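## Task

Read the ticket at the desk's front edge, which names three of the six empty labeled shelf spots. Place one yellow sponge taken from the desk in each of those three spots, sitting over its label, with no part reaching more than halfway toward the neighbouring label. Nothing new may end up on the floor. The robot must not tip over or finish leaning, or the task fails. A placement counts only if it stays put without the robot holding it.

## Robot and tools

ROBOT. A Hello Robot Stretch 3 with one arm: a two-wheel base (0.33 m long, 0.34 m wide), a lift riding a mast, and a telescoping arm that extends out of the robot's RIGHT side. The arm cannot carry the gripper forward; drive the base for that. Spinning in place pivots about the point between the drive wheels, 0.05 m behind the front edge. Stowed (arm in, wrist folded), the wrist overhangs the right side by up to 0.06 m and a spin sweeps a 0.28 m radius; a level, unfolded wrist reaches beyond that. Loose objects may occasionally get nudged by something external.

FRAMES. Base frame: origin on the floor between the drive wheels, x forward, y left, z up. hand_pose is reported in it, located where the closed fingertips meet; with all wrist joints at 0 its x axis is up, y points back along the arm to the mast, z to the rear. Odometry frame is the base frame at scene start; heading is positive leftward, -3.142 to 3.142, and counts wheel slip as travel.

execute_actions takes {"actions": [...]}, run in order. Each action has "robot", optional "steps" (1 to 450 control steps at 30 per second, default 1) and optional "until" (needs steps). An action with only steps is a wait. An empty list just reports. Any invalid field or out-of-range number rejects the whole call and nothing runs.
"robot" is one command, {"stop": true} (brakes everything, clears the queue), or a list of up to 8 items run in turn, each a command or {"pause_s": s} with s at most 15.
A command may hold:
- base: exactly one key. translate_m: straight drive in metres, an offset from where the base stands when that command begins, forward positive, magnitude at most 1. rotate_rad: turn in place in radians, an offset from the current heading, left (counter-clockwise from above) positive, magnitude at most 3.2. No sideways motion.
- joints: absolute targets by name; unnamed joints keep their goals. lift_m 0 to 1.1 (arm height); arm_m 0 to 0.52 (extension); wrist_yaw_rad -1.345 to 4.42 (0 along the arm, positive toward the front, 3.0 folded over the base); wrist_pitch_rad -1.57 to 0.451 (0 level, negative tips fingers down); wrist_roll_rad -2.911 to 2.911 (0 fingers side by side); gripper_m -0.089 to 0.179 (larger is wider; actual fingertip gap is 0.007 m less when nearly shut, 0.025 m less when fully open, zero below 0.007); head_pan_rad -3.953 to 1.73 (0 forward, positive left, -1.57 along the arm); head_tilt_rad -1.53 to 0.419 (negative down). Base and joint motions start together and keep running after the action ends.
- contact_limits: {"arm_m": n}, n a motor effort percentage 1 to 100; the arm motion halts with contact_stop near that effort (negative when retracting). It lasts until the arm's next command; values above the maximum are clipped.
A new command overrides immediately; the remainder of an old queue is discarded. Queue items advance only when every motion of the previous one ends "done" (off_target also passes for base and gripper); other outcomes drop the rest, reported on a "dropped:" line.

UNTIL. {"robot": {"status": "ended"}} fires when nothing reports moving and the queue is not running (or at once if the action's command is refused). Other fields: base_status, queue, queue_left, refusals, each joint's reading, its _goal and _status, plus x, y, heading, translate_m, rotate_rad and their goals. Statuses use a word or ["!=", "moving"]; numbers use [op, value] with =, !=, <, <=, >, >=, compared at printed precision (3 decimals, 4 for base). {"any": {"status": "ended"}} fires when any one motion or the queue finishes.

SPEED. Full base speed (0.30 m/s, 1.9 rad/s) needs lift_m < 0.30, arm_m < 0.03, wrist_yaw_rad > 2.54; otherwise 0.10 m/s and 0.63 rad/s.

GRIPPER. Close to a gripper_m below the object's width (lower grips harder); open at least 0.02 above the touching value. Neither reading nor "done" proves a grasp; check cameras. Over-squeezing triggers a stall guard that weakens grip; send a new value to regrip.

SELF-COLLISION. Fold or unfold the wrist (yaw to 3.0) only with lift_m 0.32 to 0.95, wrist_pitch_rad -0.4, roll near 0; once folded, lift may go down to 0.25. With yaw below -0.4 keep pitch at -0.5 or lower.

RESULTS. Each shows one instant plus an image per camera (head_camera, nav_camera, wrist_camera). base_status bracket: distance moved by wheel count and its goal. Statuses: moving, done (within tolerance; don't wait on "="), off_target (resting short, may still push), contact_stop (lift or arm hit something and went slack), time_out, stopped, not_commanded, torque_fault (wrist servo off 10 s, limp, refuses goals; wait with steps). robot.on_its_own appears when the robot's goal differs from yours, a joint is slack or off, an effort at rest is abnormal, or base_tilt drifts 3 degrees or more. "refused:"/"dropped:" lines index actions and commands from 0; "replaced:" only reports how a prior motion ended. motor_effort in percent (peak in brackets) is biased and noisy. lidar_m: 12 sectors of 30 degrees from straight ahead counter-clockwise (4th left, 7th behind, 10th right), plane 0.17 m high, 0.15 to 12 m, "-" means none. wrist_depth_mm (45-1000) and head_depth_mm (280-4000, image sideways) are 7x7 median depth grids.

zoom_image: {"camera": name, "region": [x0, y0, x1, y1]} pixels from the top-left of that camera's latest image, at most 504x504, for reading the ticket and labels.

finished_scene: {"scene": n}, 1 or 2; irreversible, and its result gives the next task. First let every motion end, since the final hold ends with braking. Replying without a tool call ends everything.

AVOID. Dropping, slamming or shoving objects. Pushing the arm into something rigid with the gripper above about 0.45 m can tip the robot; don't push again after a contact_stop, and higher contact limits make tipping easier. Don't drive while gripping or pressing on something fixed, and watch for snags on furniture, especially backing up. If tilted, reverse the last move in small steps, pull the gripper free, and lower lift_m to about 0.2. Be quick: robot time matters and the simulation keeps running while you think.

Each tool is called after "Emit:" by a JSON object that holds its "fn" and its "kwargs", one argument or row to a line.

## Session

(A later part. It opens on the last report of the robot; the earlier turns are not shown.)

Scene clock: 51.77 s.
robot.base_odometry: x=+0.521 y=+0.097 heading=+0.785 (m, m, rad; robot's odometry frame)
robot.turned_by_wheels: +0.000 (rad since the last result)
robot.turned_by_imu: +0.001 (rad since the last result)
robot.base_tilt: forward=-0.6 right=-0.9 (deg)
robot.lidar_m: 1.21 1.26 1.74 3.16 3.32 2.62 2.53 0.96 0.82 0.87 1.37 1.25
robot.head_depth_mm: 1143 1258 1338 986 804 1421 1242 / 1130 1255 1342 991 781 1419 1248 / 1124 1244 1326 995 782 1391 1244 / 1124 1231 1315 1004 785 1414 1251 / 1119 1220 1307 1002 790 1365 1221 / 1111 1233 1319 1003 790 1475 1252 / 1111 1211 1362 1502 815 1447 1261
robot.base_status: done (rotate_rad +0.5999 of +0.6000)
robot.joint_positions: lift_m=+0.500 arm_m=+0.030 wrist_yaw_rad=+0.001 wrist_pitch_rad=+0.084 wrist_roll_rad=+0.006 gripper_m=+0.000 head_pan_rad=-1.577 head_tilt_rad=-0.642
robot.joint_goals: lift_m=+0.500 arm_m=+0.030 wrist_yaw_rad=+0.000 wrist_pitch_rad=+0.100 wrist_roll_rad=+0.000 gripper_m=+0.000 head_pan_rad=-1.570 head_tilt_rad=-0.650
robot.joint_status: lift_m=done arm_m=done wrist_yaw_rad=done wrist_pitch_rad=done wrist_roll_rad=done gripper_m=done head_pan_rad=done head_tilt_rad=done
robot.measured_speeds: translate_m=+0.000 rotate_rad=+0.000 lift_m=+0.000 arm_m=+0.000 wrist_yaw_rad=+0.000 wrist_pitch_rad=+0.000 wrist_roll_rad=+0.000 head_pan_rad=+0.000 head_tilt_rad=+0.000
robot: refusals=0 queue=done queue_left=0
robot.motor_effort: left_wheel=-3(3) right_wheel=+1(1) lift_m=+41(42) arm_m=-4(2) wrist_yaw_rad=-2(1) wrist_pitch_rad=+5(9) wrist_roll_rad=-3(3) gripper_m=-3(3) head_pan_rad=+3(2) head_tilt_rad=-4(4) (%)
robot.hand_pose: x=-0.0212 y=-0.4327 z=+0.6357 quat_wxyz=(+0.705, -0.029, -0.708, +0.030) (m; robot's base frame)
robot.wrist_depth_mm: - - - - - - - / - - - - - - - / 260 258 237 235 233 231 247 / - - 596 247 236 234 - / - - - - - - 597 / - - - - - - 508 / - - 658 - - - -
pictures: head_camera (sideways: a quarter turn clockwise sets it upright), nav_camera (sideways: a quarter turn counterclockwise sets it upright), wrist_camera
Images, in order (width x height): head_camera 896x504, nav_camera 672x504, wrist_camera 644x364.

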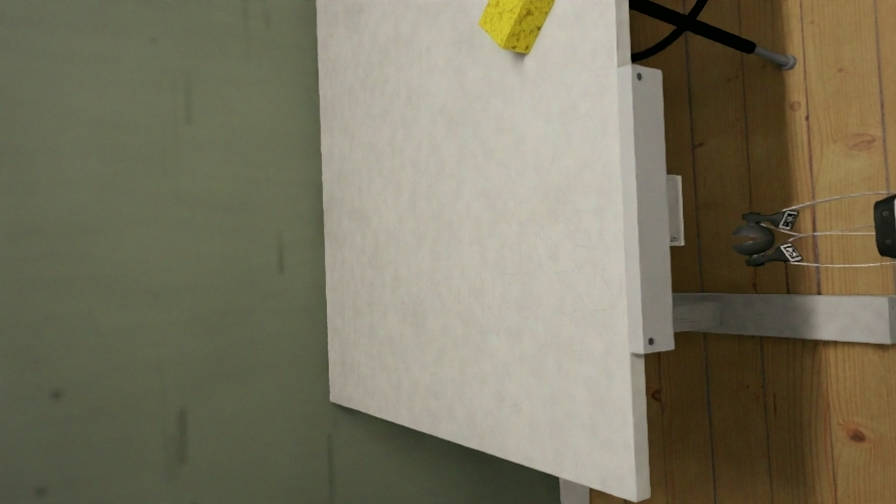

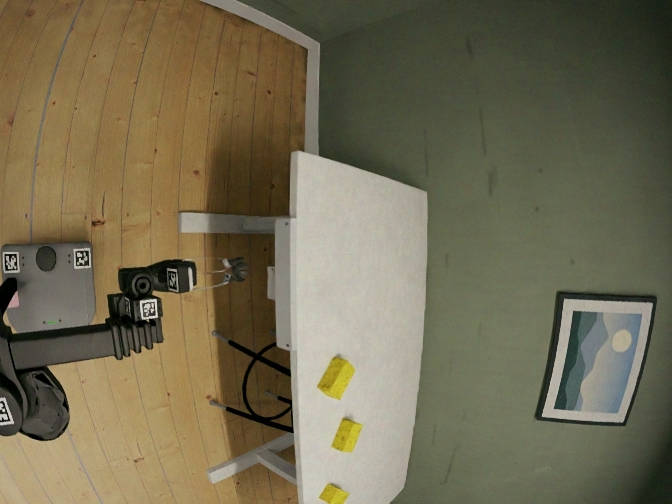

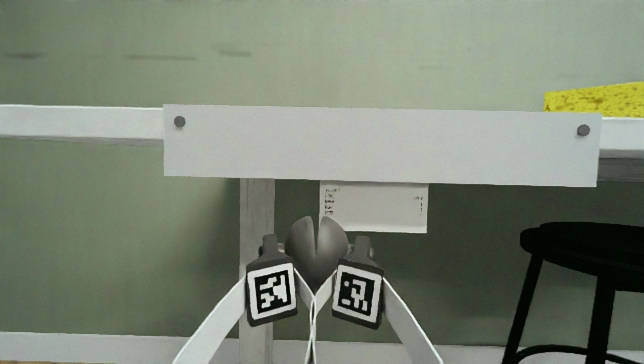

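Emit:
{"fn": "execute_actions", "kwargs": {
  "actions": [
    {"robot":[{"joints":{"wrist_pitch_rad":0.2,"lift_m":0.42}},{"joints":{"arm_m":0.19},"contact_limits":{"arm_m":20}}],"steps":450,"until":{"robot":{"status":"ended"}}}
  ]
}}

Emit:
{"fn": "zoom_image", "kwargs": {
  "camera": "wrist_camera",
  "region": [280,60,560,220]
}}

Scene clock: 57.93 s.
robot.base_odometry: x=+0.521 y=+0.097 heading=+0.785 (m, m, rad; robot's odometry frame)
robot.turned_by_wheels: +0.000 (rad since the last result)
robot.turned_by_imu: +0.001 (rad since the last result)
robot.base_tilt: forward=-0.5 right=-0.8 (deg)
robot.lidar_m: 1.21 1.26 1.75 3.16 3.32 2.63 2.52 0.96 0.82 0.88 1.37 1.25
robot.head_depth_mm: 1141 1267 1341 986 802 1410 1236 / 1134 1253 1333 993 782 1427 1269 / 1128 1255 1332 995 785 1395 1305 / 1122 1238 1315 1002 788 1391 1226 / 1114 1236 1308 1006 787 1364 1224 / 1113 1221 1317 1008 794 1470 1252 / 1106 1212 1349 1494 816 1443 1253
robot.base_status: done (rotate_rad +0.5999 of +0.6000)
robot.joint_positions: lift_m=+0.420 arm_m=+0.190 wrist_yaw_rad=+0.001 wrist_pitch_rad=+0.174 wrist_roll_rad=+0.006 gripper_m=+0.000 head_pan_rad=-1.577 head_tilt_rad=-0.642
robot.joint_goals: lift_m=+0.420 arm_m=+0.190 wrist_yaw_rad=+0.000 wrist_pitch_rad=+0.200 wrist_roll_rad=+0.000 gripper_m=+0.000 head_pan_rad=-1.570 head_tilt_rad=-0.650
robot.joint_status: lift_m=done arm_m=done wrist_yaw_rad=done wrist_pitch_rad=done wrist_roll_rad=done gripper_m=done head_pan_rad=done head_tilt_rad=done
robot.measured_speeds: translate_m=+0.000 rotate_rad=+0.000 lift_m=+0.000 arm_m=+0.000 wrist_yaw_rad=+0.000 wrist_pitch_rad=+0.000 wrist_roll_rad=+0.000 head_pan_rad=+0.000 head_tilt_rad=+0.000
robot: refusals=0 queue=done queue_left=0
robot.motor_effort: left_wheel=-3(3) right_wheel=+1(1) lift_m=+21(41) arm_m=+3(0) wrist_yaw_rad=-1(1) wrist_pitch_rad=+9(10) wrist_roll_rad=-2(2) gripper_m=-3(3) head_pan_rad=+2(2) head_tilt_rad=-4(5) (%)
robot.contact_limits: arm_m 20 (drawing in: default 22, maximum 36; extending or still: default 29, maximum 48)
robot.hand_pose: x=-0.0213 y=-0.5912 z=+0.5799 quat_wxyz=(+0.702, -0.061, -0.706, +0.062) (m; robot's base frame)
robot.wrist_depth_mm: 175 172 170 93 93 92 92 / 264 258 252 93 92 92 91 / 884 883 412 410 410 92 357 / 897 880 498 876 867 877 858 / 879 878 508 871 859 870 858 / 895 876 873 - 874 864 857 / 870 881 884 859 869 864 859
pictures: head_camera (sideways: a quarter turn clockwise sets it upright), nav_camera (sideways: a quarter turn counterclockwise sets it upright), wrist_camera
Images, in order (width x height): head_camera 896x504, nav_camera 672x504, wrist_camera 644x364.

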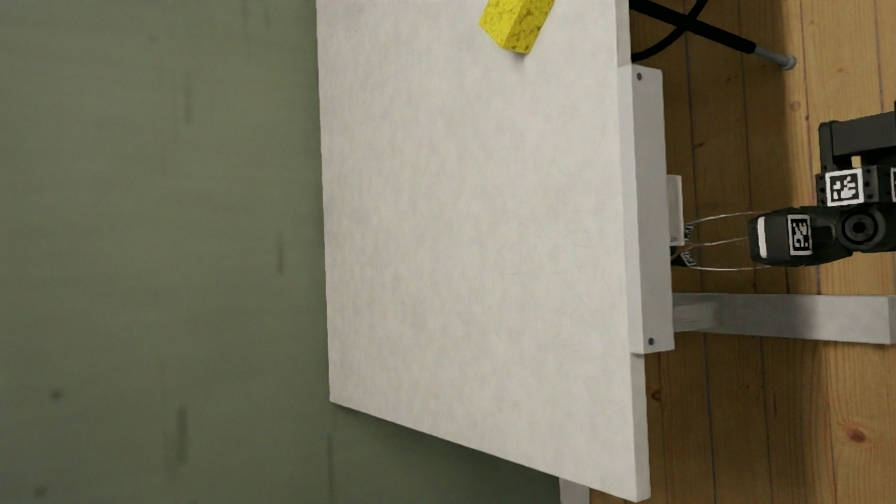

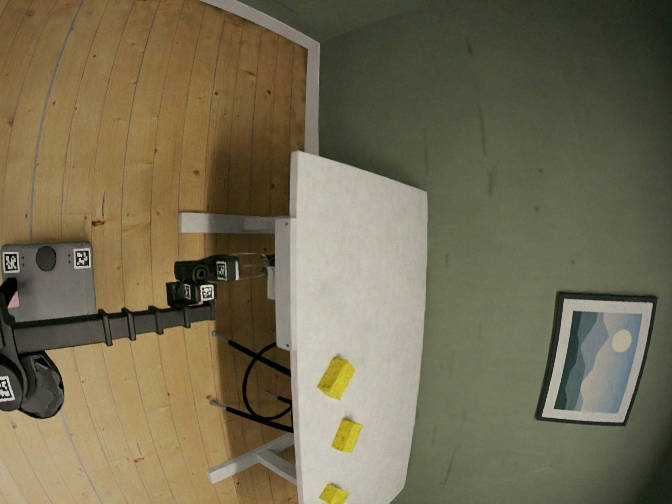

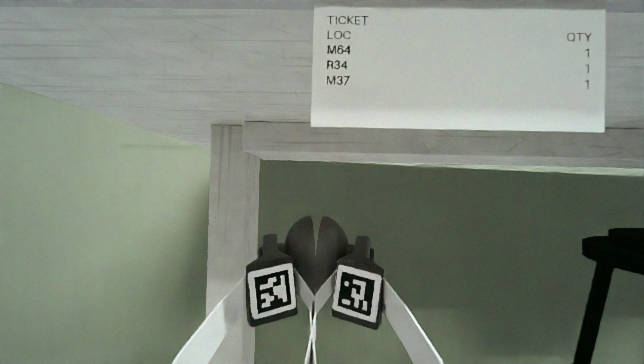

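Region (280, 60, 560, 220) of wrist_camera's 644x364 image, scaled by 1.800; it fills the top 288 rows of this view, and the rest is white.

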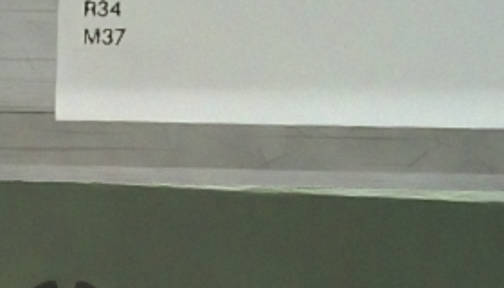

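Emit:
{"fn": "execute_actions", "kwargs": {
  "actions": [
    {"robot":[{"joints":{"arm_m":0}},{"base":{"translate_m":-0.31},"joints":{"lift_m":0.8,"wrist_pitch_rad":-0.3,"gripper_m":0.16,"head_tilt_rad":-0.85}},{"joints":{"arm_m":0.2}}],"steps":450,"until":{"robot":{"status":"ended"}}}
  ]
}}

Scene clock: 71.13 s.
robot.base_odometry: x=+0.302 y=-0.122 heading=+0.785 (m, m, rad; robot's odometry frame)
robot.turned_by_wheels: +0.000 (rad since the last result)
robot.turned_by_imu: +0.000 (rad since the last result)
robot.base_tilt: forward=-0.4 right=-0.8 (deg)
robot.lidar_m: 1.52 1.58 2.18 3.15 3.16 2.30 2.22 1.89 0.77 0.73 0.96 1.60
robot.head_depth_mm: 1196 1217 951 820 - - 1132 / 1181 1217 980 - 1456 1294 1150 / 1179 1219 979 - 1438 1305 1152 / 1172 1227 985 - 1483 1305 1158 / 1162 1229 960 791 1509 1308 1152 / 1165 1230 958 782 1483 1311 1157 / 1148 1237 959 782 1422 1290 1152
robot.base_status: done (translate_m -0.3100 of -0.3100)
robot.joint_positions: lift_m=+0.800 arm_m=+0.200 wrist_yaw_rad=+0.000 wrist_pitch_rad=-0.314 wrist_roll_rad=+0.006 gripper_m=+0.160 head_pan_rad=-1.577 head_tilt_rad=-0.839
robot.joint_goals: lift_m=+0.800 arm_m=+0.200 wrist_yaw_rad=+0.000 wrist_pitch_rad=-0.300 wrist_roll_rad=+0.000 gripper_m=+0.160 head_pan_rad=-1.570 head_tilt_rad=-0.850
robot.joint_status: lift_m=done arm_m=done wrist_yaw_rad=done wrist_pitch_rad=done wrist_roll_rad=done gripper_m=done head_pan_rad=done head_tilt_rad=done
robot.measured_speeds: translate_m=+0.000 rotate_rad=+0.000 lift_m=+0.000 arm_m=+0.000 wrist_yaw_rad=+0.000 wrist_pitch_rad=+0.000 wrist_roll_rad=+0.000 head_pan_rad=+0.000 head_tilt_rad=+0.000
robot: refusals=0 queue=done queue_left=0
robot.motor_effort: left_wheel=-2(8) right_wheel=+1(2) lift_m=+41(43) arm_m=+3(7) wrist_yaw_rad=+0(0) wrist_pitch_rad=+5(9) wrist_roll_rad=-2(2) gripper_m=-1(83) head_pan_rad=+2(3) head_tilt_rad=-6(25) (%)
robot.hand_pose: x=-0.0214 y=-0.5809 z=+0.8361 quat_wxyz=(+0.696, +0.111, -0.700, -0.111) (m; robot's base frame)
robot.wrist_depth_mm: 801 783 770 770 783 768 771 / 840 834 816 826 812 817 819 / 717 669 683 693 707 721 734 / 466 473 478 485 492 493 511 / 361 384 372 372 379 350 370 / 309 300 281 244 308 - 274 / - 252 255 230 259 253 263
pictures: head_camera (sideways: a quarter turn clockwise sets it upright), nav_camera (sideways: a quarter turn counterclockwise sets it upright), wrist_camera
Images, in order (width x height): head_camera 896x504, nav_camera 672x504, wrist_camera 644x364.

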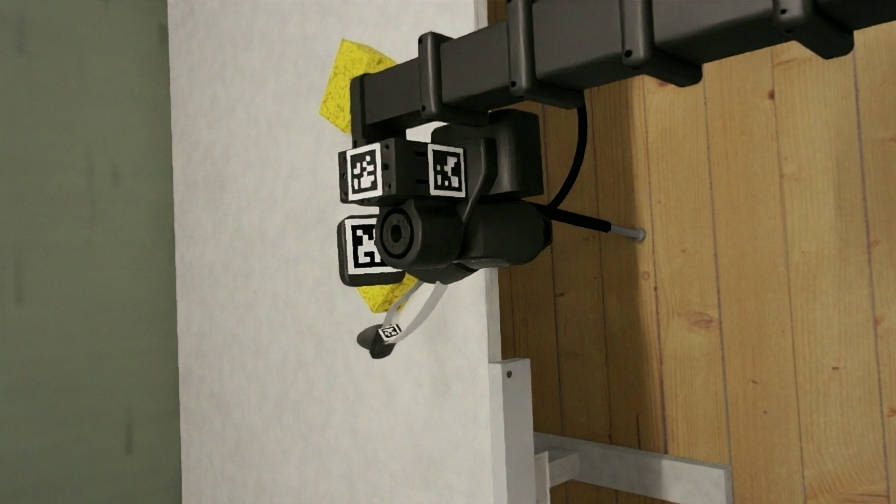

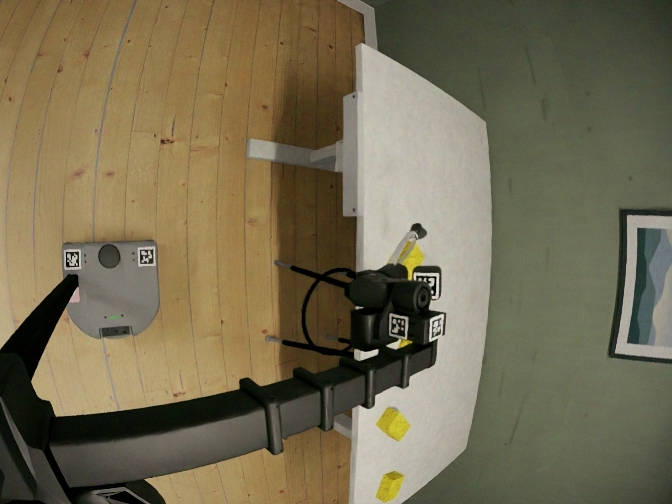

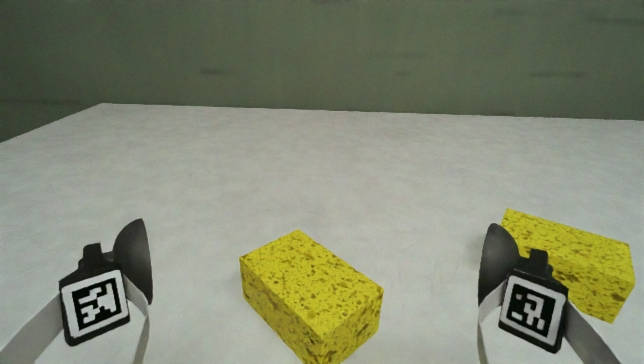

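Emit:
{"fn": "execute_actions", "kwargs": {
  "actions": [
    {"robot":[{"base":{"translate_m":-0.155},"joints":{"wrist_yaw_rad":0.75,"arm_m":0.31,"wrist_pitch_rad":-0.5,"lift_m":0.86,"gripper_m":0.13}}],"steps":450,"until":{"robot":{"status":"ended"}}}
  ]
}}

Scene clock: 80.83 s.
robot.base_odometry: x=+0.192 y=-0.231 heading=+0.785 (m, m, rad; robot's odometry frame)
robot.turned_by_wheels: +0.000 (rad since the last result)
robot.turned_by_imu: +0.000 (rad since the last result)
robot.base_tilt: forward=-0.4 right=-0.9 (deg)
robot.lidar_m: 1.68 1.73 2.40 3.17 2.95 2.14 2.06 1.90 0.71 0.72 1.03 1.77
robot.head_depth_mm: 1189 1212 994 - - 1303 1154 / 1184 1266 - 777 1498 1304 1148 / 1171 1276 869 799 1476 1306 1152 / 1172 1263 - 801 1504 1300 1152 / 1164 1234 - 800 1480 1305 1155 / 1158 1236 974 774 1511 1302 1157 / 1156 1235 956 780 1524 1308 1157
robot.base_status: done (translate_m -0.1550 of -0.1550)
robot.joint_positions: lift_m=+0.860 arm_m=+0.310 wrist_yaw_rad=+0.748 wrist_pitch_rad=-0.512 wrist_roll_rad=+0.006 gripper_m=+0.130 head_pan_rad=-1.577 head_tilt_rad=-0.839
robot.joint_goals: lift_m=+0.860 arm_m=+0.310 wrist_yaw_rad=+0.750 wrist_pitch_rad=-0.500 wrist_roll_rad=+0.000 gripper_m=+0.130 head_pan_rad=-1.570 head_tilt_rad=-0.850
robot.joint_status: lift_m=done arm_m=done wrist_yaw_rad=done wrist_pitch_rad=done wrist_roll_rad=done gripper_m=done head_pan_rad=done head_tilt_rad=done
robot.measured_speeds: translate_m=+0.000 rotate_rad=+0.000 lift_m=+0.000 arm_m=+0.000 wrist_yaw_rad=+0.000 wrist_pitch_rad=+0.000 wrist_roll_rad=+0.000 head_pan_rad=+0.000 head_tilt_rad=+0.000
robot: refusals=0 queue=done queue_left=0
robot.motor_effort: left_wheel=-2(6) right_wheel=+1(0) lift_m=+41(43) arm_m=+3(6) wrist_yaw_rad=+1(2) wrist_pitch_rad=+4(5) wrist_roll_rad=-2(3) gripper_m=+0(82) head_pan_rad=+3(3) head_tilt_rad=-6(5) (%)
robot.hand_pose: x=+0.1225 y=-0.6098 z=+0.8519 quat_wxyz=(+0.701, +0.417, -0.573, +0.082) (m; robot's base frame)
robot.wrist_depth_mm: - - - 968 797 655 579 / - - 672 680 690 678 604 / 525 511 513 523 525 529 536 / 422 411 416 422 419 427 434 / - 354 349 354 355 369 360 / - - 300 252 304 317 307 / 962 274 264 221 267 262 271
pictures: head_camera (sideways: a quarter turn clockwise sets it upright), nav_camera (sideways: a quarter turn counterclockwise sets it upright), wrist_camera
Images, in order (width x height): head_camera 896x504, nav_camera 672x504, wrist_camera 644x364.

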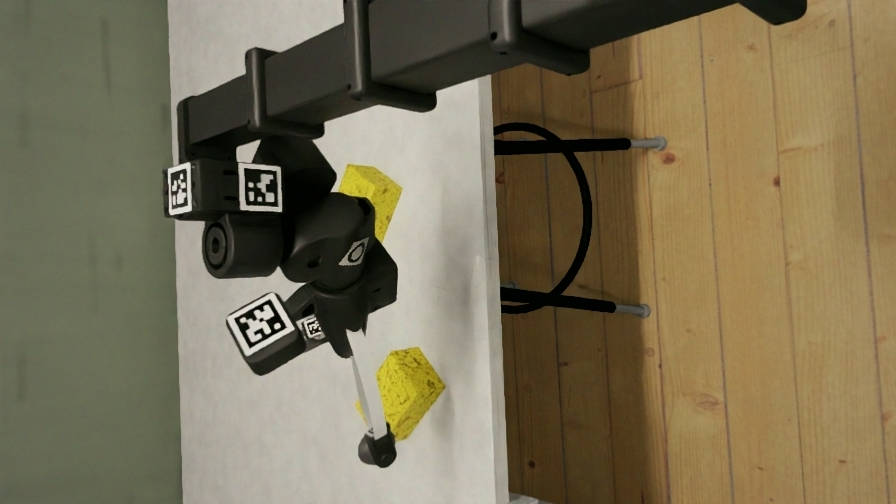

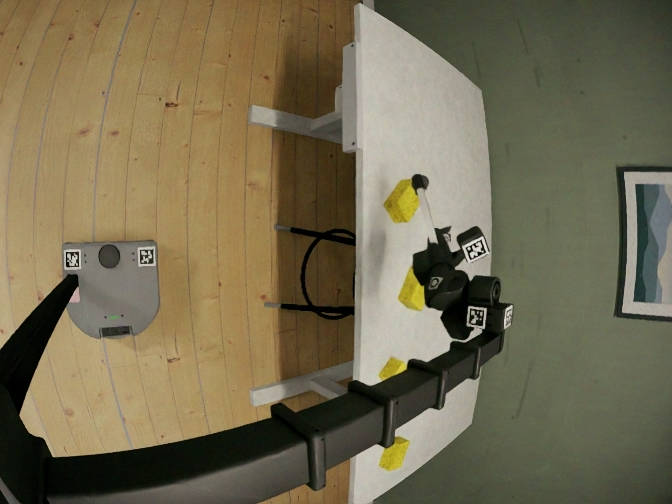

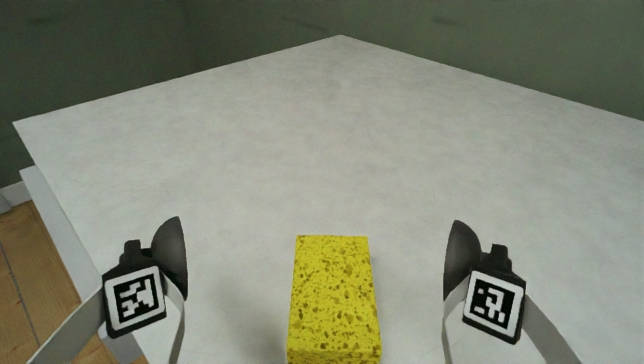

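Emit:
{"fn": "execute_actions", "kwargs": {
  "actions": [
    {"robot":{"joints":{"lift_m":0.795}},"steps":450,"until":{"robot":{"status":"ended"}}}
  ]
}}

Scene clock: 84.97 s.
robot.base_odometry: x=+0.192 y=-0.231 heading=+0.785 (m, m, rad; robot's odometry frame)
robot.turned_by_wheels: +0.000 (rad since the last result)
robot.turned_by_imu: +0.001 (rad since the last result)
robot.base_tilt: forward=-0.6 right=-0.8 (deg)
robot.lidar_m: 1.68 1.73 2.40 3.15 2.94 2.14 2.06 1.89 0.71 0.73 1.03 1.77
robot.head_depth_mm: 1195 1217 947 787 - - 1135 / 1192 1219 1013 - 1468 1309 1152 / 1175 1219 - 789 1465 1306 1153 / 1174 1224 1016 761 1501 1304 1156 / 1162 1231 1017 783 1474 1307 1153 / 1163 1228 953 763 1523 1311 1153 / 1150 1226 956 782 1517 1310 1156
robot.base_status: done (translate_m -0.1550 of -0.1550)
robot.joint_positions: lift_m=+0.795 arm_m=+0.310 wrist_yaw_rad=+0.748 wrist_pitch_rad=-0.512 wrist_roll_rad=+0.006 gripper_m=+0.130 head_pan_rad=-1.577 head_tilt_rad=-0.839
robot.joint_goals: lift_m=+0.795 arm_m=+0.310 wrist_yaw_rad=+0.750 wrist_pitch_rad=-0.500 wrist_roll_rad=+0.000 gripper_m=+0.130 head_pan_rad=-1.570 head_tilt_rad=-0.850
robot.joint_status: lift_m=done arm_m=done wrist_yaw_rad=done wrist_pitch_rad=done wrist_roll_rad=done gripper_m=done head_pan_rad=done head_tilt_rad=done
robot.measured_speeds: translate_m=+0.000 rotate_rad=+0.000 lift_m=+0.000 arm_m=+0.000 wrist_yaw_rad=+0.000 wrist_pitch_rad=+0.000 wrist_roll_rad=+0.000 head_pan_rad=+0.000 head_tilt_rad=+0.000
robot: refusals=0 queue=done queue_left=0
robot.motor_effort: left_wheel=-2(2) right_wheel=+1(1) lift_m=+21(41) arm_m=+3(4) wrist_yaw_rad=+1(1) wrist_pitch_rad=+4(4) wrist_roll_rad=-2(3) gripper_m=+0(0) head_pan_rad=+2(3) head_tilt_rad=-6(6) (%)
robot.hand_pose: x=+0.1224 y=-0.6098 z=+0.7875 quat_wxyz=(+0.701, +0.417, -0.573, +0.082) (m; robot's base frame)
robot.wrist_depth_mm: - - - 766 742 666 579 / 498 503 509 516 528 537 533 / 381 386 388 395 399 402 405 / 316 314 317 247 319 324 325 / 277 271 264 206 268 279 271 / - - 227 181 226 238 232 / 901 207 200 194 201 198 206
pictures: head_camera (sideways: a quarter turn clockwise sets it upright), nav_camera (sideways: a quarter turn counterclockwise sets it upright), wrist_camera
Images, in order (width x height): head_camera 896x504, nav_camera 672x504, wrist_camera 644x364.

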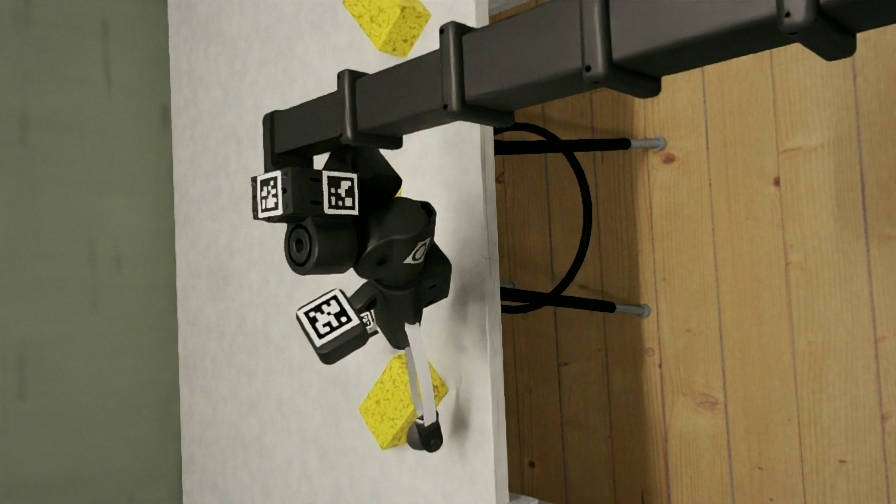

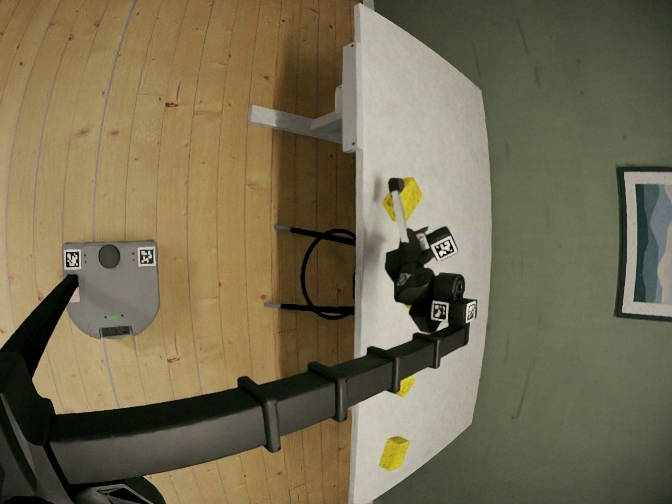

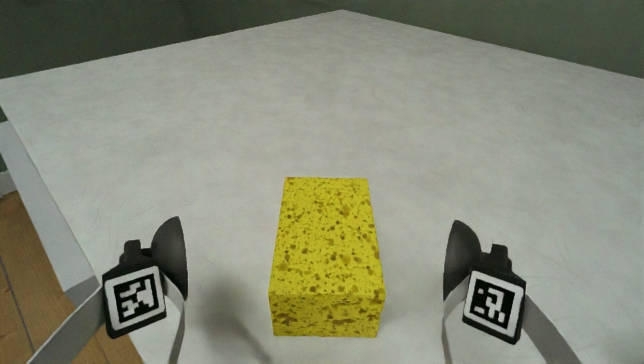

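Emit:
{"fn": "execute_actions", "kwargs": {
  "actions": [
    {"robot":[{"joints":{"lift_m":0.768}},{"joints":{"gripper_m":0.025}},{"joints":{"lift_m":0.83}}],"steps":450,"until":{"robot":{"status":"ended"}}}
  ]
}}

Scene clock: 91.60 s.
robot.base_odometry: x=+0.192 y=-0.231 heading=+0.785 (m, m, rad; robot's odometry frame)
robot.turned_by_wheels: +0.000 (rad since the last result)
robot.turned_by_imu: +0.002 (rad since the last result)
robot.base_tilt: forward=-0.6 right=-0.9 (deg)
robot.lidar_m: 1.68 1.73 2.39 3.15 2.94 2.14 2.06 1.90 0.71 0.73 1.03 1.77
robot.head_depth_mm: 1200 1215 965 - - 1283 1126 / 1184 1273 - 796 1495 1299 1154 / 1178 1270 - 799 1477 1301 1153 / 1173 1227 - 778 1509 1307 1149 / 1171 1230 1019 802 1472 1306 1158 / 1161 1223 958 776 1511 1314 1153 / 1154 1229 957 780 1523 1307 1159
robot.base_status: done (translate_m -0.1550 of -0.1550)
robot.joint_positions: lift_m=+0.830 arm_m=+0.310 wrist_yaw_rad=+0.749 wrist_pitch_rad=-0.513 wrist_roll_rad=+0.006 gripper_m=+0.025 head_pan_rad=-1.577 head_tilt_rad=-0.839
robot.joint_goals: lift_m=+0.830 arm_m=+0.310 wrist_yaw_rad=+0.750 wrist_pitch_rad=-0.500 wrist_roll_rad=+0.000 gripper_m=+0.025 head_pan_rad=-1.570 head_tilt_rad=-0.850
robot.joint_status: lift_m=done arm_m=done wrist_yaw_rad=done wrist_pitch_rad=done wrist_roll_rad=done gripper_m=done head_pan_rad=done head_tilt_rad=done
robot.measured_speeds: translate_m=+0.000 rotate_rad=+0.000 lift_m=+0.000 arm_m=+0.000 wrist_yaw_rad=+0.000 wrist_pitch_rad=+0.000 wrist_roll_rad=+0.000 head_pan_rad=+0.000 head_tilt_rad=+0.000
robot: refusals=0 queue=done queue_left=0
robot.motor_effort: left_wheel=-2(2) right_wheel=+1(1) lift_m=+41(42) arm_m=+3(3) wrist_yaw_rad=+0(1) wrist_pitch_rad=+4(4) wrist_roll_rad=-3(3) gripper_m=-1(86) head_pan_rad=+2(3) head_tilt_rad=-6(6) (%)
robot.hand_pose: x=+0.1225 y=-0.6095 z=+0.8216 quat_wxyz=(+0.701, +0.418, -0.573, +0.082) (m; robot's base frame)
robot.wrist_depth_mm: - - - 887 781 675 574 / - 584 601 602 613 627 587 / 449 451 457 456 461 466 478 / 372 365 366 371 375 377 380 / 324 306 309 260 306 315 319 / - 265 272 236 275 270 273 / 914 252 228 235 237 238 239
pictures: head_camera (sideways: a quarter turn clockwise sets it upright), nav_camera (sideways: a quarter turn counterclockwise sets it upright), wrist_camera
Images, in order (width x height): head_camera 896x504, nav_camera 672x504, wrist_camera 644x364.

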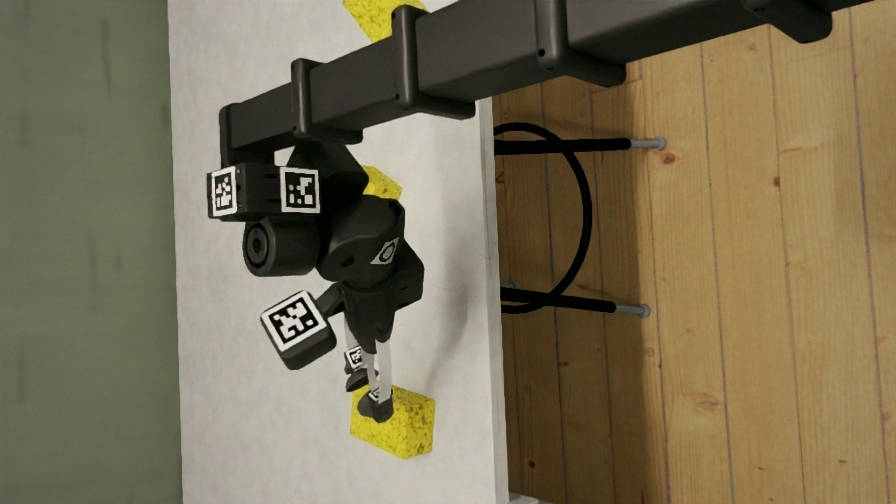

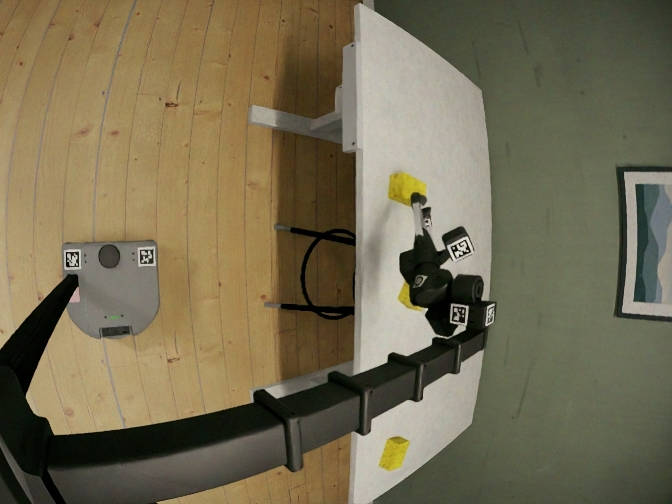

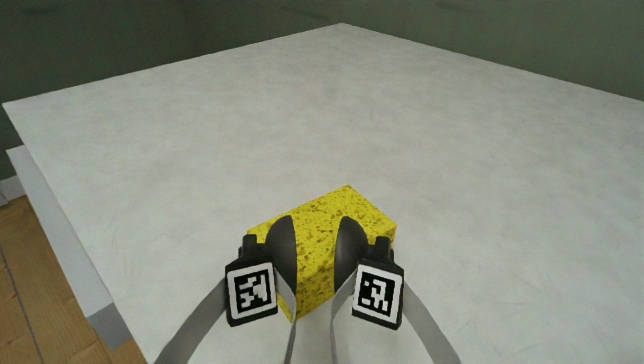

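Emit:
{"fn": "execute_actions", "kwargs": {
  "actions": [
    {"robot":[{"joints":{"lift_m":0.86,"gripper_m":0.14}},{"base":{"translate_m":0.17},"joints":{"wrist_yaw_rad":0,"arm_m":0.15,"lift_m":0.83}}],"steps":450,"until":{"robot":{"status":"ended"}}}
  ]
}}

Scene clock: 101.60 s.
robot.base_odometry: x=+0.312 y=-0.111 heading=+0.785 (m, m, rad; robot's odometry frame)
robot.turned_by_wheels: +0.000 (rad since the last result)
robot.turned_by_imu: +0.003 (rad since the last result)
robot.base_tilt: forward=-0.5 right=-0.8 (deg)
robot.lidar_m: 1.51 1.57 2.15 3.15 3.19 2.32 2.24 1.21 0.78 0.73 0.95 1.59
robot.head_depth_mm: 1191 1213 944 - - 1296 1132 / 1193 1213 976 - 1432 1307 1151 / 1182 1219 981 - 1446 1307 1153 / 1169 1228 965 - 1473 1308 1157 / 1163 1229 954 801 1506 1302 1159 / 1157 1230 957 779 1474 1309 1159 / 1155 1236 959 780 1419 1284 1157
robot.base_status: done (translate_m +0.1700 of +0.1700)
robot.joint_positions: lift_m=+0.830 arm_m=+0.150 wrist_yaw_rad=+0.001 wrist_pitch_rad=-0.513 wrist_roll_rad=+0.006 gripper_m=+0.140 head_pan_rad=-1.577 head_tilt_rad=-0.839
robot.joint_goals: lift_m=+0.830 arm_m=+0.150 wrist_yaw_rad=+0.000 wrist_pitch_rad=-0.500 wrist_roll_rad=+0.000 gripper_m=+0.140 head_pan_rad=-1.570 head_tilt_rad=-0.850
robot.joint_status: lift_m=done arm_m=done wrist_yaw_rad=done wrist_pitch_rad=done wrist_roll_rad=done gripper_m=done head_pan_rad=done head_tilt_rad=done
robot.measured_speeds: translate_m=+0.000 rotate_rad=+0.000 lift_m=+0.000 arm_m=+0.000 wrist_yaw_rad=+0.000 wrist_pitch_rad=+0.000 wrist_roll_rad=+0.000 head_pan_rad=+0.000 head_tilt_rad=+0.000
robot: refusals=0 queue=done queue_left=0
robot.motor_effort: left_wheel=-3(4) right_wheel=+1(3) lift_m=+21(42) arm_m=-4(5) wrist_yaw_rad=+0(2) wrist_pitch_rad=+4(4) wrist_roll_rad=-2(3) gripper_m=+0(81) head_pan_rad=+1(2) head_tilt_rad=-6(5) (%)
robot.hand_pose: x=-0.0213 y=-0.5068 z=+0.8224 quat_wxyz=(+0.682, +0.179, -0.686, -0.180) (m; robot's base frame)
robot.wrist_depth_mm: 855 824 814 824 826 815 828 / 589 590 598 610 624 625 635 / 444 449 459 464 469 470 479 / 363 366 366 326 379 352 336 / 303 317 309 303 314 330 321 / 265 - 267 270 272 - 275 / 238 240 255 250 249 250 247
pictures: head_camera (sideways: a quarter turn clockwise sets it upright), nav_camera (sideways: a quarter turn counterclockwise sets it upright), wrist_camera
Images, in order (width x height): head_camera 896x504, nav_camera 672x504, wrist_camera 644x364.

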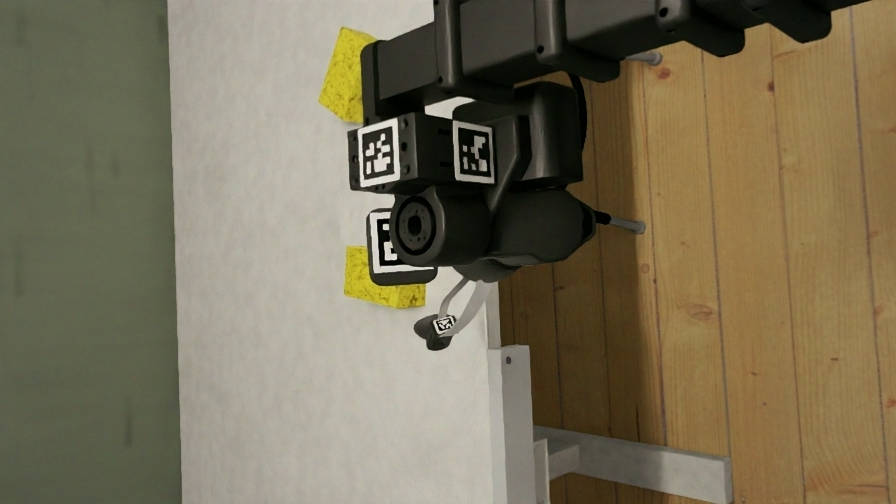

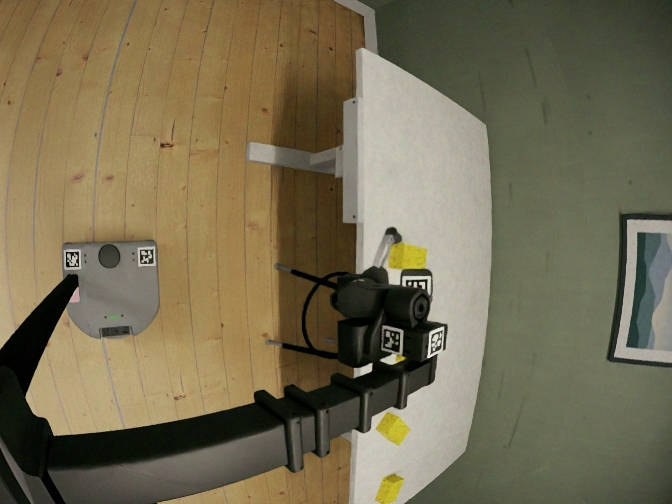

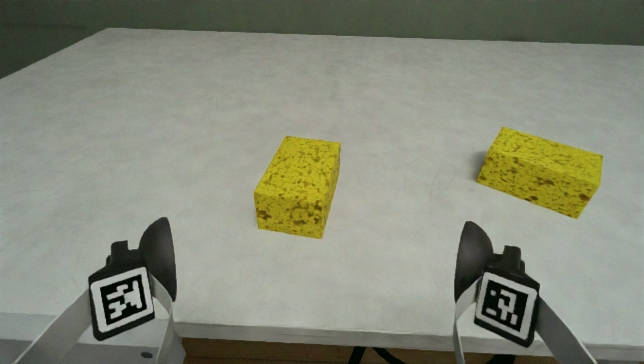

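Emit:
{"fn": "execute_actions", "kwargs": {
  "actions": [
    {"robot":[{"base":{"translate_m":0.02},"joints":{"wrist_pitch_rad":-0.3,"lift_m":0.735}},{"joints":{"arm_m":0.24}}],"steps":450,"until":{"robot":{"status":"ended"}}}
  ]
}}

Scene clock: 109.97 s.
robot.base_odometry: x=+0.326 y=-0.097 heading=+0.785 (m, m, rad; robot's odometry frame)
robot.turned_by_wheels: +0.000 (rad since the last result)
robot.turned_by_imu: +0.002 (rad since the last result)
robot.base_tilt: forward=-0.3 right=-0.8 (deg)
robot.lidar_m: 1.49 1.55 2.13 3.16 3.21 2.34 2.25 1.21 0.79 0.73 0.95 1.57
robot.head_depth_mm: 1192 1214 947 798 1509 - - / 1185 1221 948 - - 1300 1151 / 1184 1227 952 - 1445 1298 1152 / 1167 1218 954 - 1474 1312 1151 / 1159 1232 952 782 1519 1312 1150 / 1161 1229 957 783 1479 1319 1154 / 1148 1225 956 782 1420 1283 1163
robot.base_status: done (translate_m +0.0200 of +0.0200)
robot.joint_positions: lift_m=+0.735 arm_m=+0.240 wrist_yaw_rad=+0.001 wrist_pitch_rad=-0.324 wrist_roll_rad=+0.006 gripper_m=+0.140 head_pan_rad=-1.577 head_tilt_rad=-0.839
robot.joint_goals: lift_m=+0.735 arm_m=+0.240 wrist_yaw_rad=+0.000 wrist_pitch_rad=-0.300 wrist_roll_rad=+0.000 gripper_m=+0.140 head_pan_rad=-1.570 head_tilt_rad=-0.850
robot.joint_status: lift_m=done arm_m=done wrist_yaw_rad=done wrist_pitch_rad=done wrist_roll_rad=done gripper_m=done head_pan_rad=done head_tilt_rad=done
robot.measured_speeds: translate_m=+0.000 rotate_rad=+0.000 lift_m=+0.000 arm_m=+0.000 wrist_yaw_rad=+0.000 wrist_pitch_rad=+0.000 wrist_roll_rad=+0.000 head_pan_rad=+0.000 head_tilt_rad=+0.000
robot: refusals=0 queue=done queue_left=0
robot.motor_effort: left_wheel=-2(5) right_wheel=+1(5) lift_m=+21(21) arm_m=+4(3) wrist_yaw_rad=+0(1) wrist_pitch_rad=+8(9) wrist_roll_rad=-3(3) gripper_m=+0(0) head_pan_rad=+2(1) head_tilt_rad=-5(6) (%)
robot.hand_pose: x=-0.0213 y=-0.6199 z=+0.7698 quat_wxyz=(+0.696, +0.114, -0.700, -0.114) (m; robot's base frame)
robot.wrist_depth_mm: 751 735 736 745 735 726 734 / 793 778 768 765 768 761 764 / 459 465 470 483 486 502 512 / 327 332 334 245 343 349 313 / 256 268 258 189 265 280 246 / 209 - 198 166 216 - 220 / 177 173 180 176 182 178 186
pictures: head_camera (sideways: a quarter turn clockwise sets it upright), nav_camera (sideways: a quarter turn counterclockwise sets it upright), wrist_camera
Images, in order (width x height): head_camera 896x504, nav_camera 672x504, wrist_camera 644x364.

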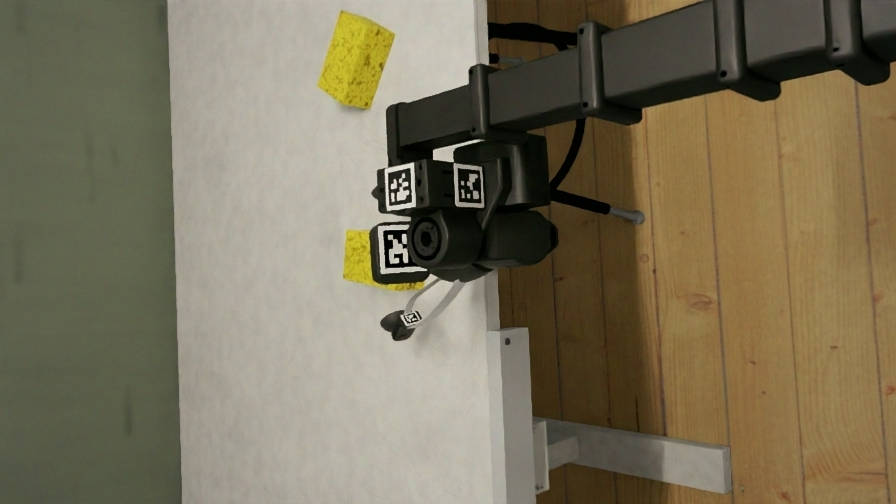

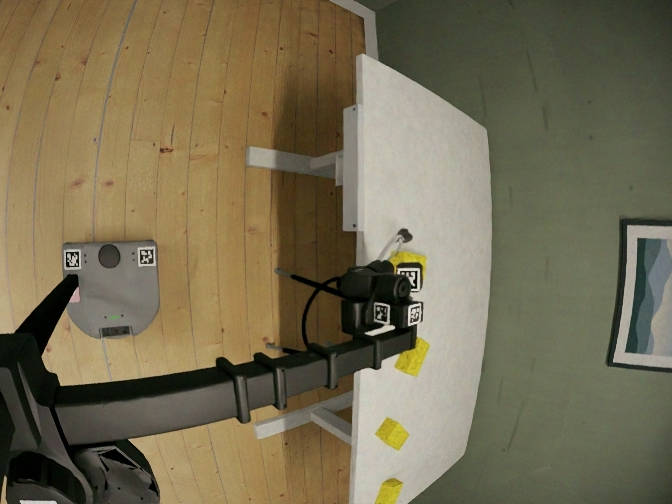

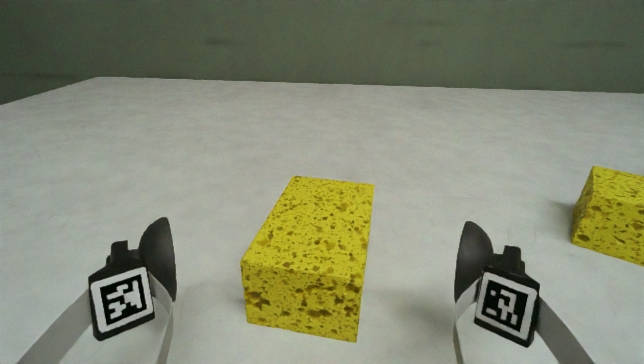

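Emit:
{"fn": "execute_actions", "kwargs": {
  "actions": [
    {"robot":[{"joints":{"arm_m":0.275,"lift_m":0.73}},{"joints":{"gripper_m":0.025}},{"joints":{"lift_m":0.79}}],"steps":450,"until":{"robot":{"status":"ended"}}}
  ]
}}

Scene clock: 115.60 s.
robot.base_odometry: x=+0.326 y=-0.097 heading=+0.785 (m, m, rad; robot's odometry frame)
robot.turned_by_wheels: +0.000 (rad since the last result)
robot.turned_by_imu: +0.001 (rad since the last result)
robot.base_tilt: forward=-0.5 right=-0.8 (deg)
robot.lidar_m: 1.49 1.54 2.12 3.14 3.20 2.34 2.25 1.21 0.79 0.73 0.94 1.57
robot.head_depth_mm: 1197 1214 950 796 - - 1123 / 1182 1216 1014 - 1479 1303 1151 / 1174 1218 1016 761 1474 1308 1148 / 1168 1225 1014 779 1511 1306 1155 / 1162 1221 951 802 1513 1306 1150 / 1156 1230 959 781 1475 1307 1156 / 1147 1230 960 784 1424 1293 1157
robot.base_status: done (translate_m +0.0200 of +0.0200)
robot.joint_positions: lift_m=+0.790 arm_m=+0.275 wrist_yaw_rad=+0.001 wrist_pitch_rad=-0.322 wrist_roll_rad=+0.006 gripper_m=+0.026 head_pan_rad=-1.577 head_tilt_rad=-0.839
robot.joint_goals: lift_m=+0.790 arm_m=+0.275 wrist_yaw_rad=+0.000 wrist_pitch_rad=-0.300 wrist_roll_rad=+0.000 gripper_m=+0.025 head_pan_rad=-1.570 head_tilt_rad=-0.850
robot.joint_status: lift_m=done arm_m=done wrist_yaw_rad=done wrist_pitch_rad=done wrist_roll_rad=done gripper_m=done head_pan_rad=done head_tilt_rad=done
robot.measured_speeds: translate_m=+0.000 rotate_rad=+0.000 lift_m=+0.000 arm_m=+0.000 wrist_yaw_rad=+0.000 wrist_pitch_rad=+0.000 wrist_roll_rad=+0.000 head_pan_rad=+0.000 head_tilt_rad=+0.000
robot: refusals=0 queue=done queue_left=0
robot.motor_effort: left_wheel=-2(2) right_wheel=+1(1) lift_m=+41(43) arm_m=+3(3) wrist_yaw_rad=-1(1) wrist_pitch_rad=+8(8) wrist_roll_rad=-3(3) gripper_m=-18(91) head_pan_rad=+2(2) head_tilt_rad=-5(5) (%)
robot.hand_pose: x=-0.0213 y=-0.6551 z=+0.8243 quat_wxyz=(+0.696, +0.114, -0.700, -0.114) (m; robot's base frame)
robot.wrist_depth_mm: 718 716 711 710 710 695 706 / 768 759 761 762 762 747 753 / 616 622 632 647 647 677 684 / 437 446 452 455 465 466 470 / 342 343 363 180 357 357 362 / 281 282 147 148 267 293 252 / 236 239 137 130 237 247 240
pictures: head_camera (sideways: a quarter turn clockwise sets it upright), nav_camera (sideways: a quarter turn counterclockwise sets it upright), wrist_camera
Images, in order (width x height): head_camera 896x504, nav_camera 672x504, wrist_camera 644x364.

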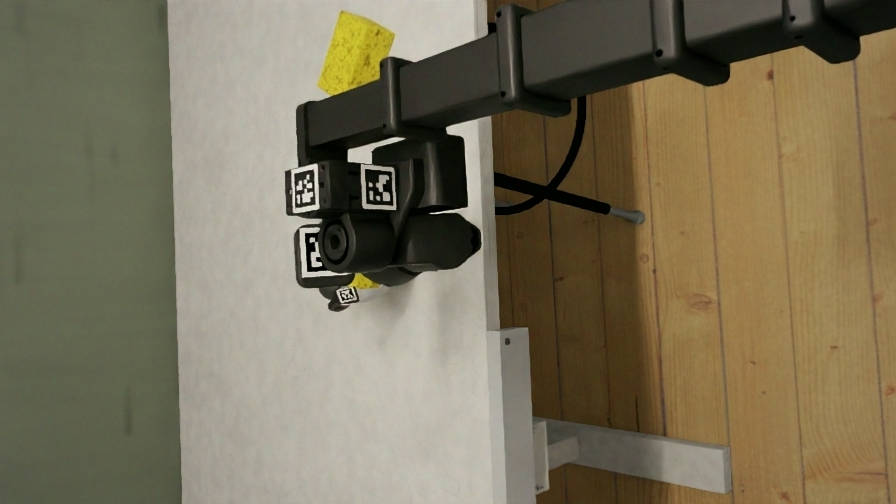

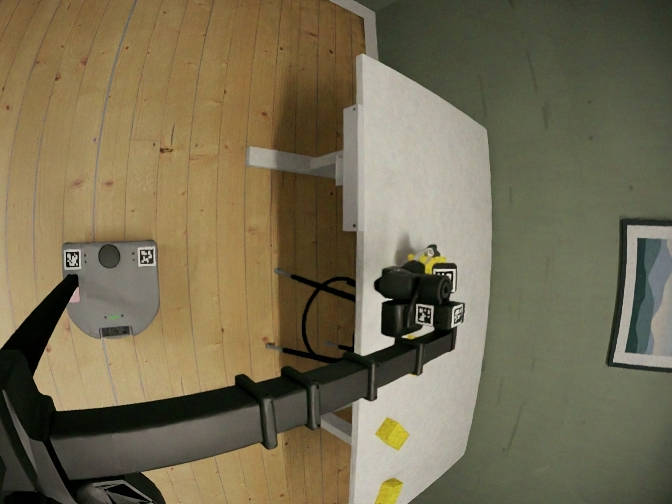

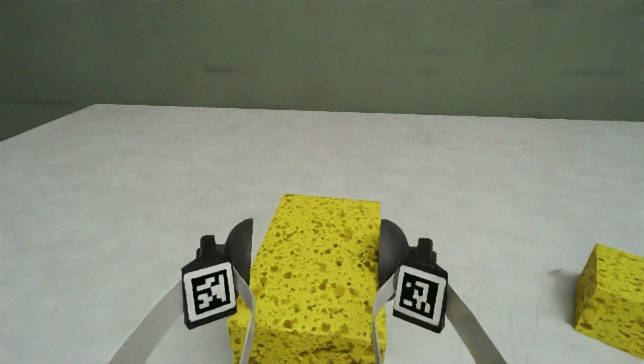

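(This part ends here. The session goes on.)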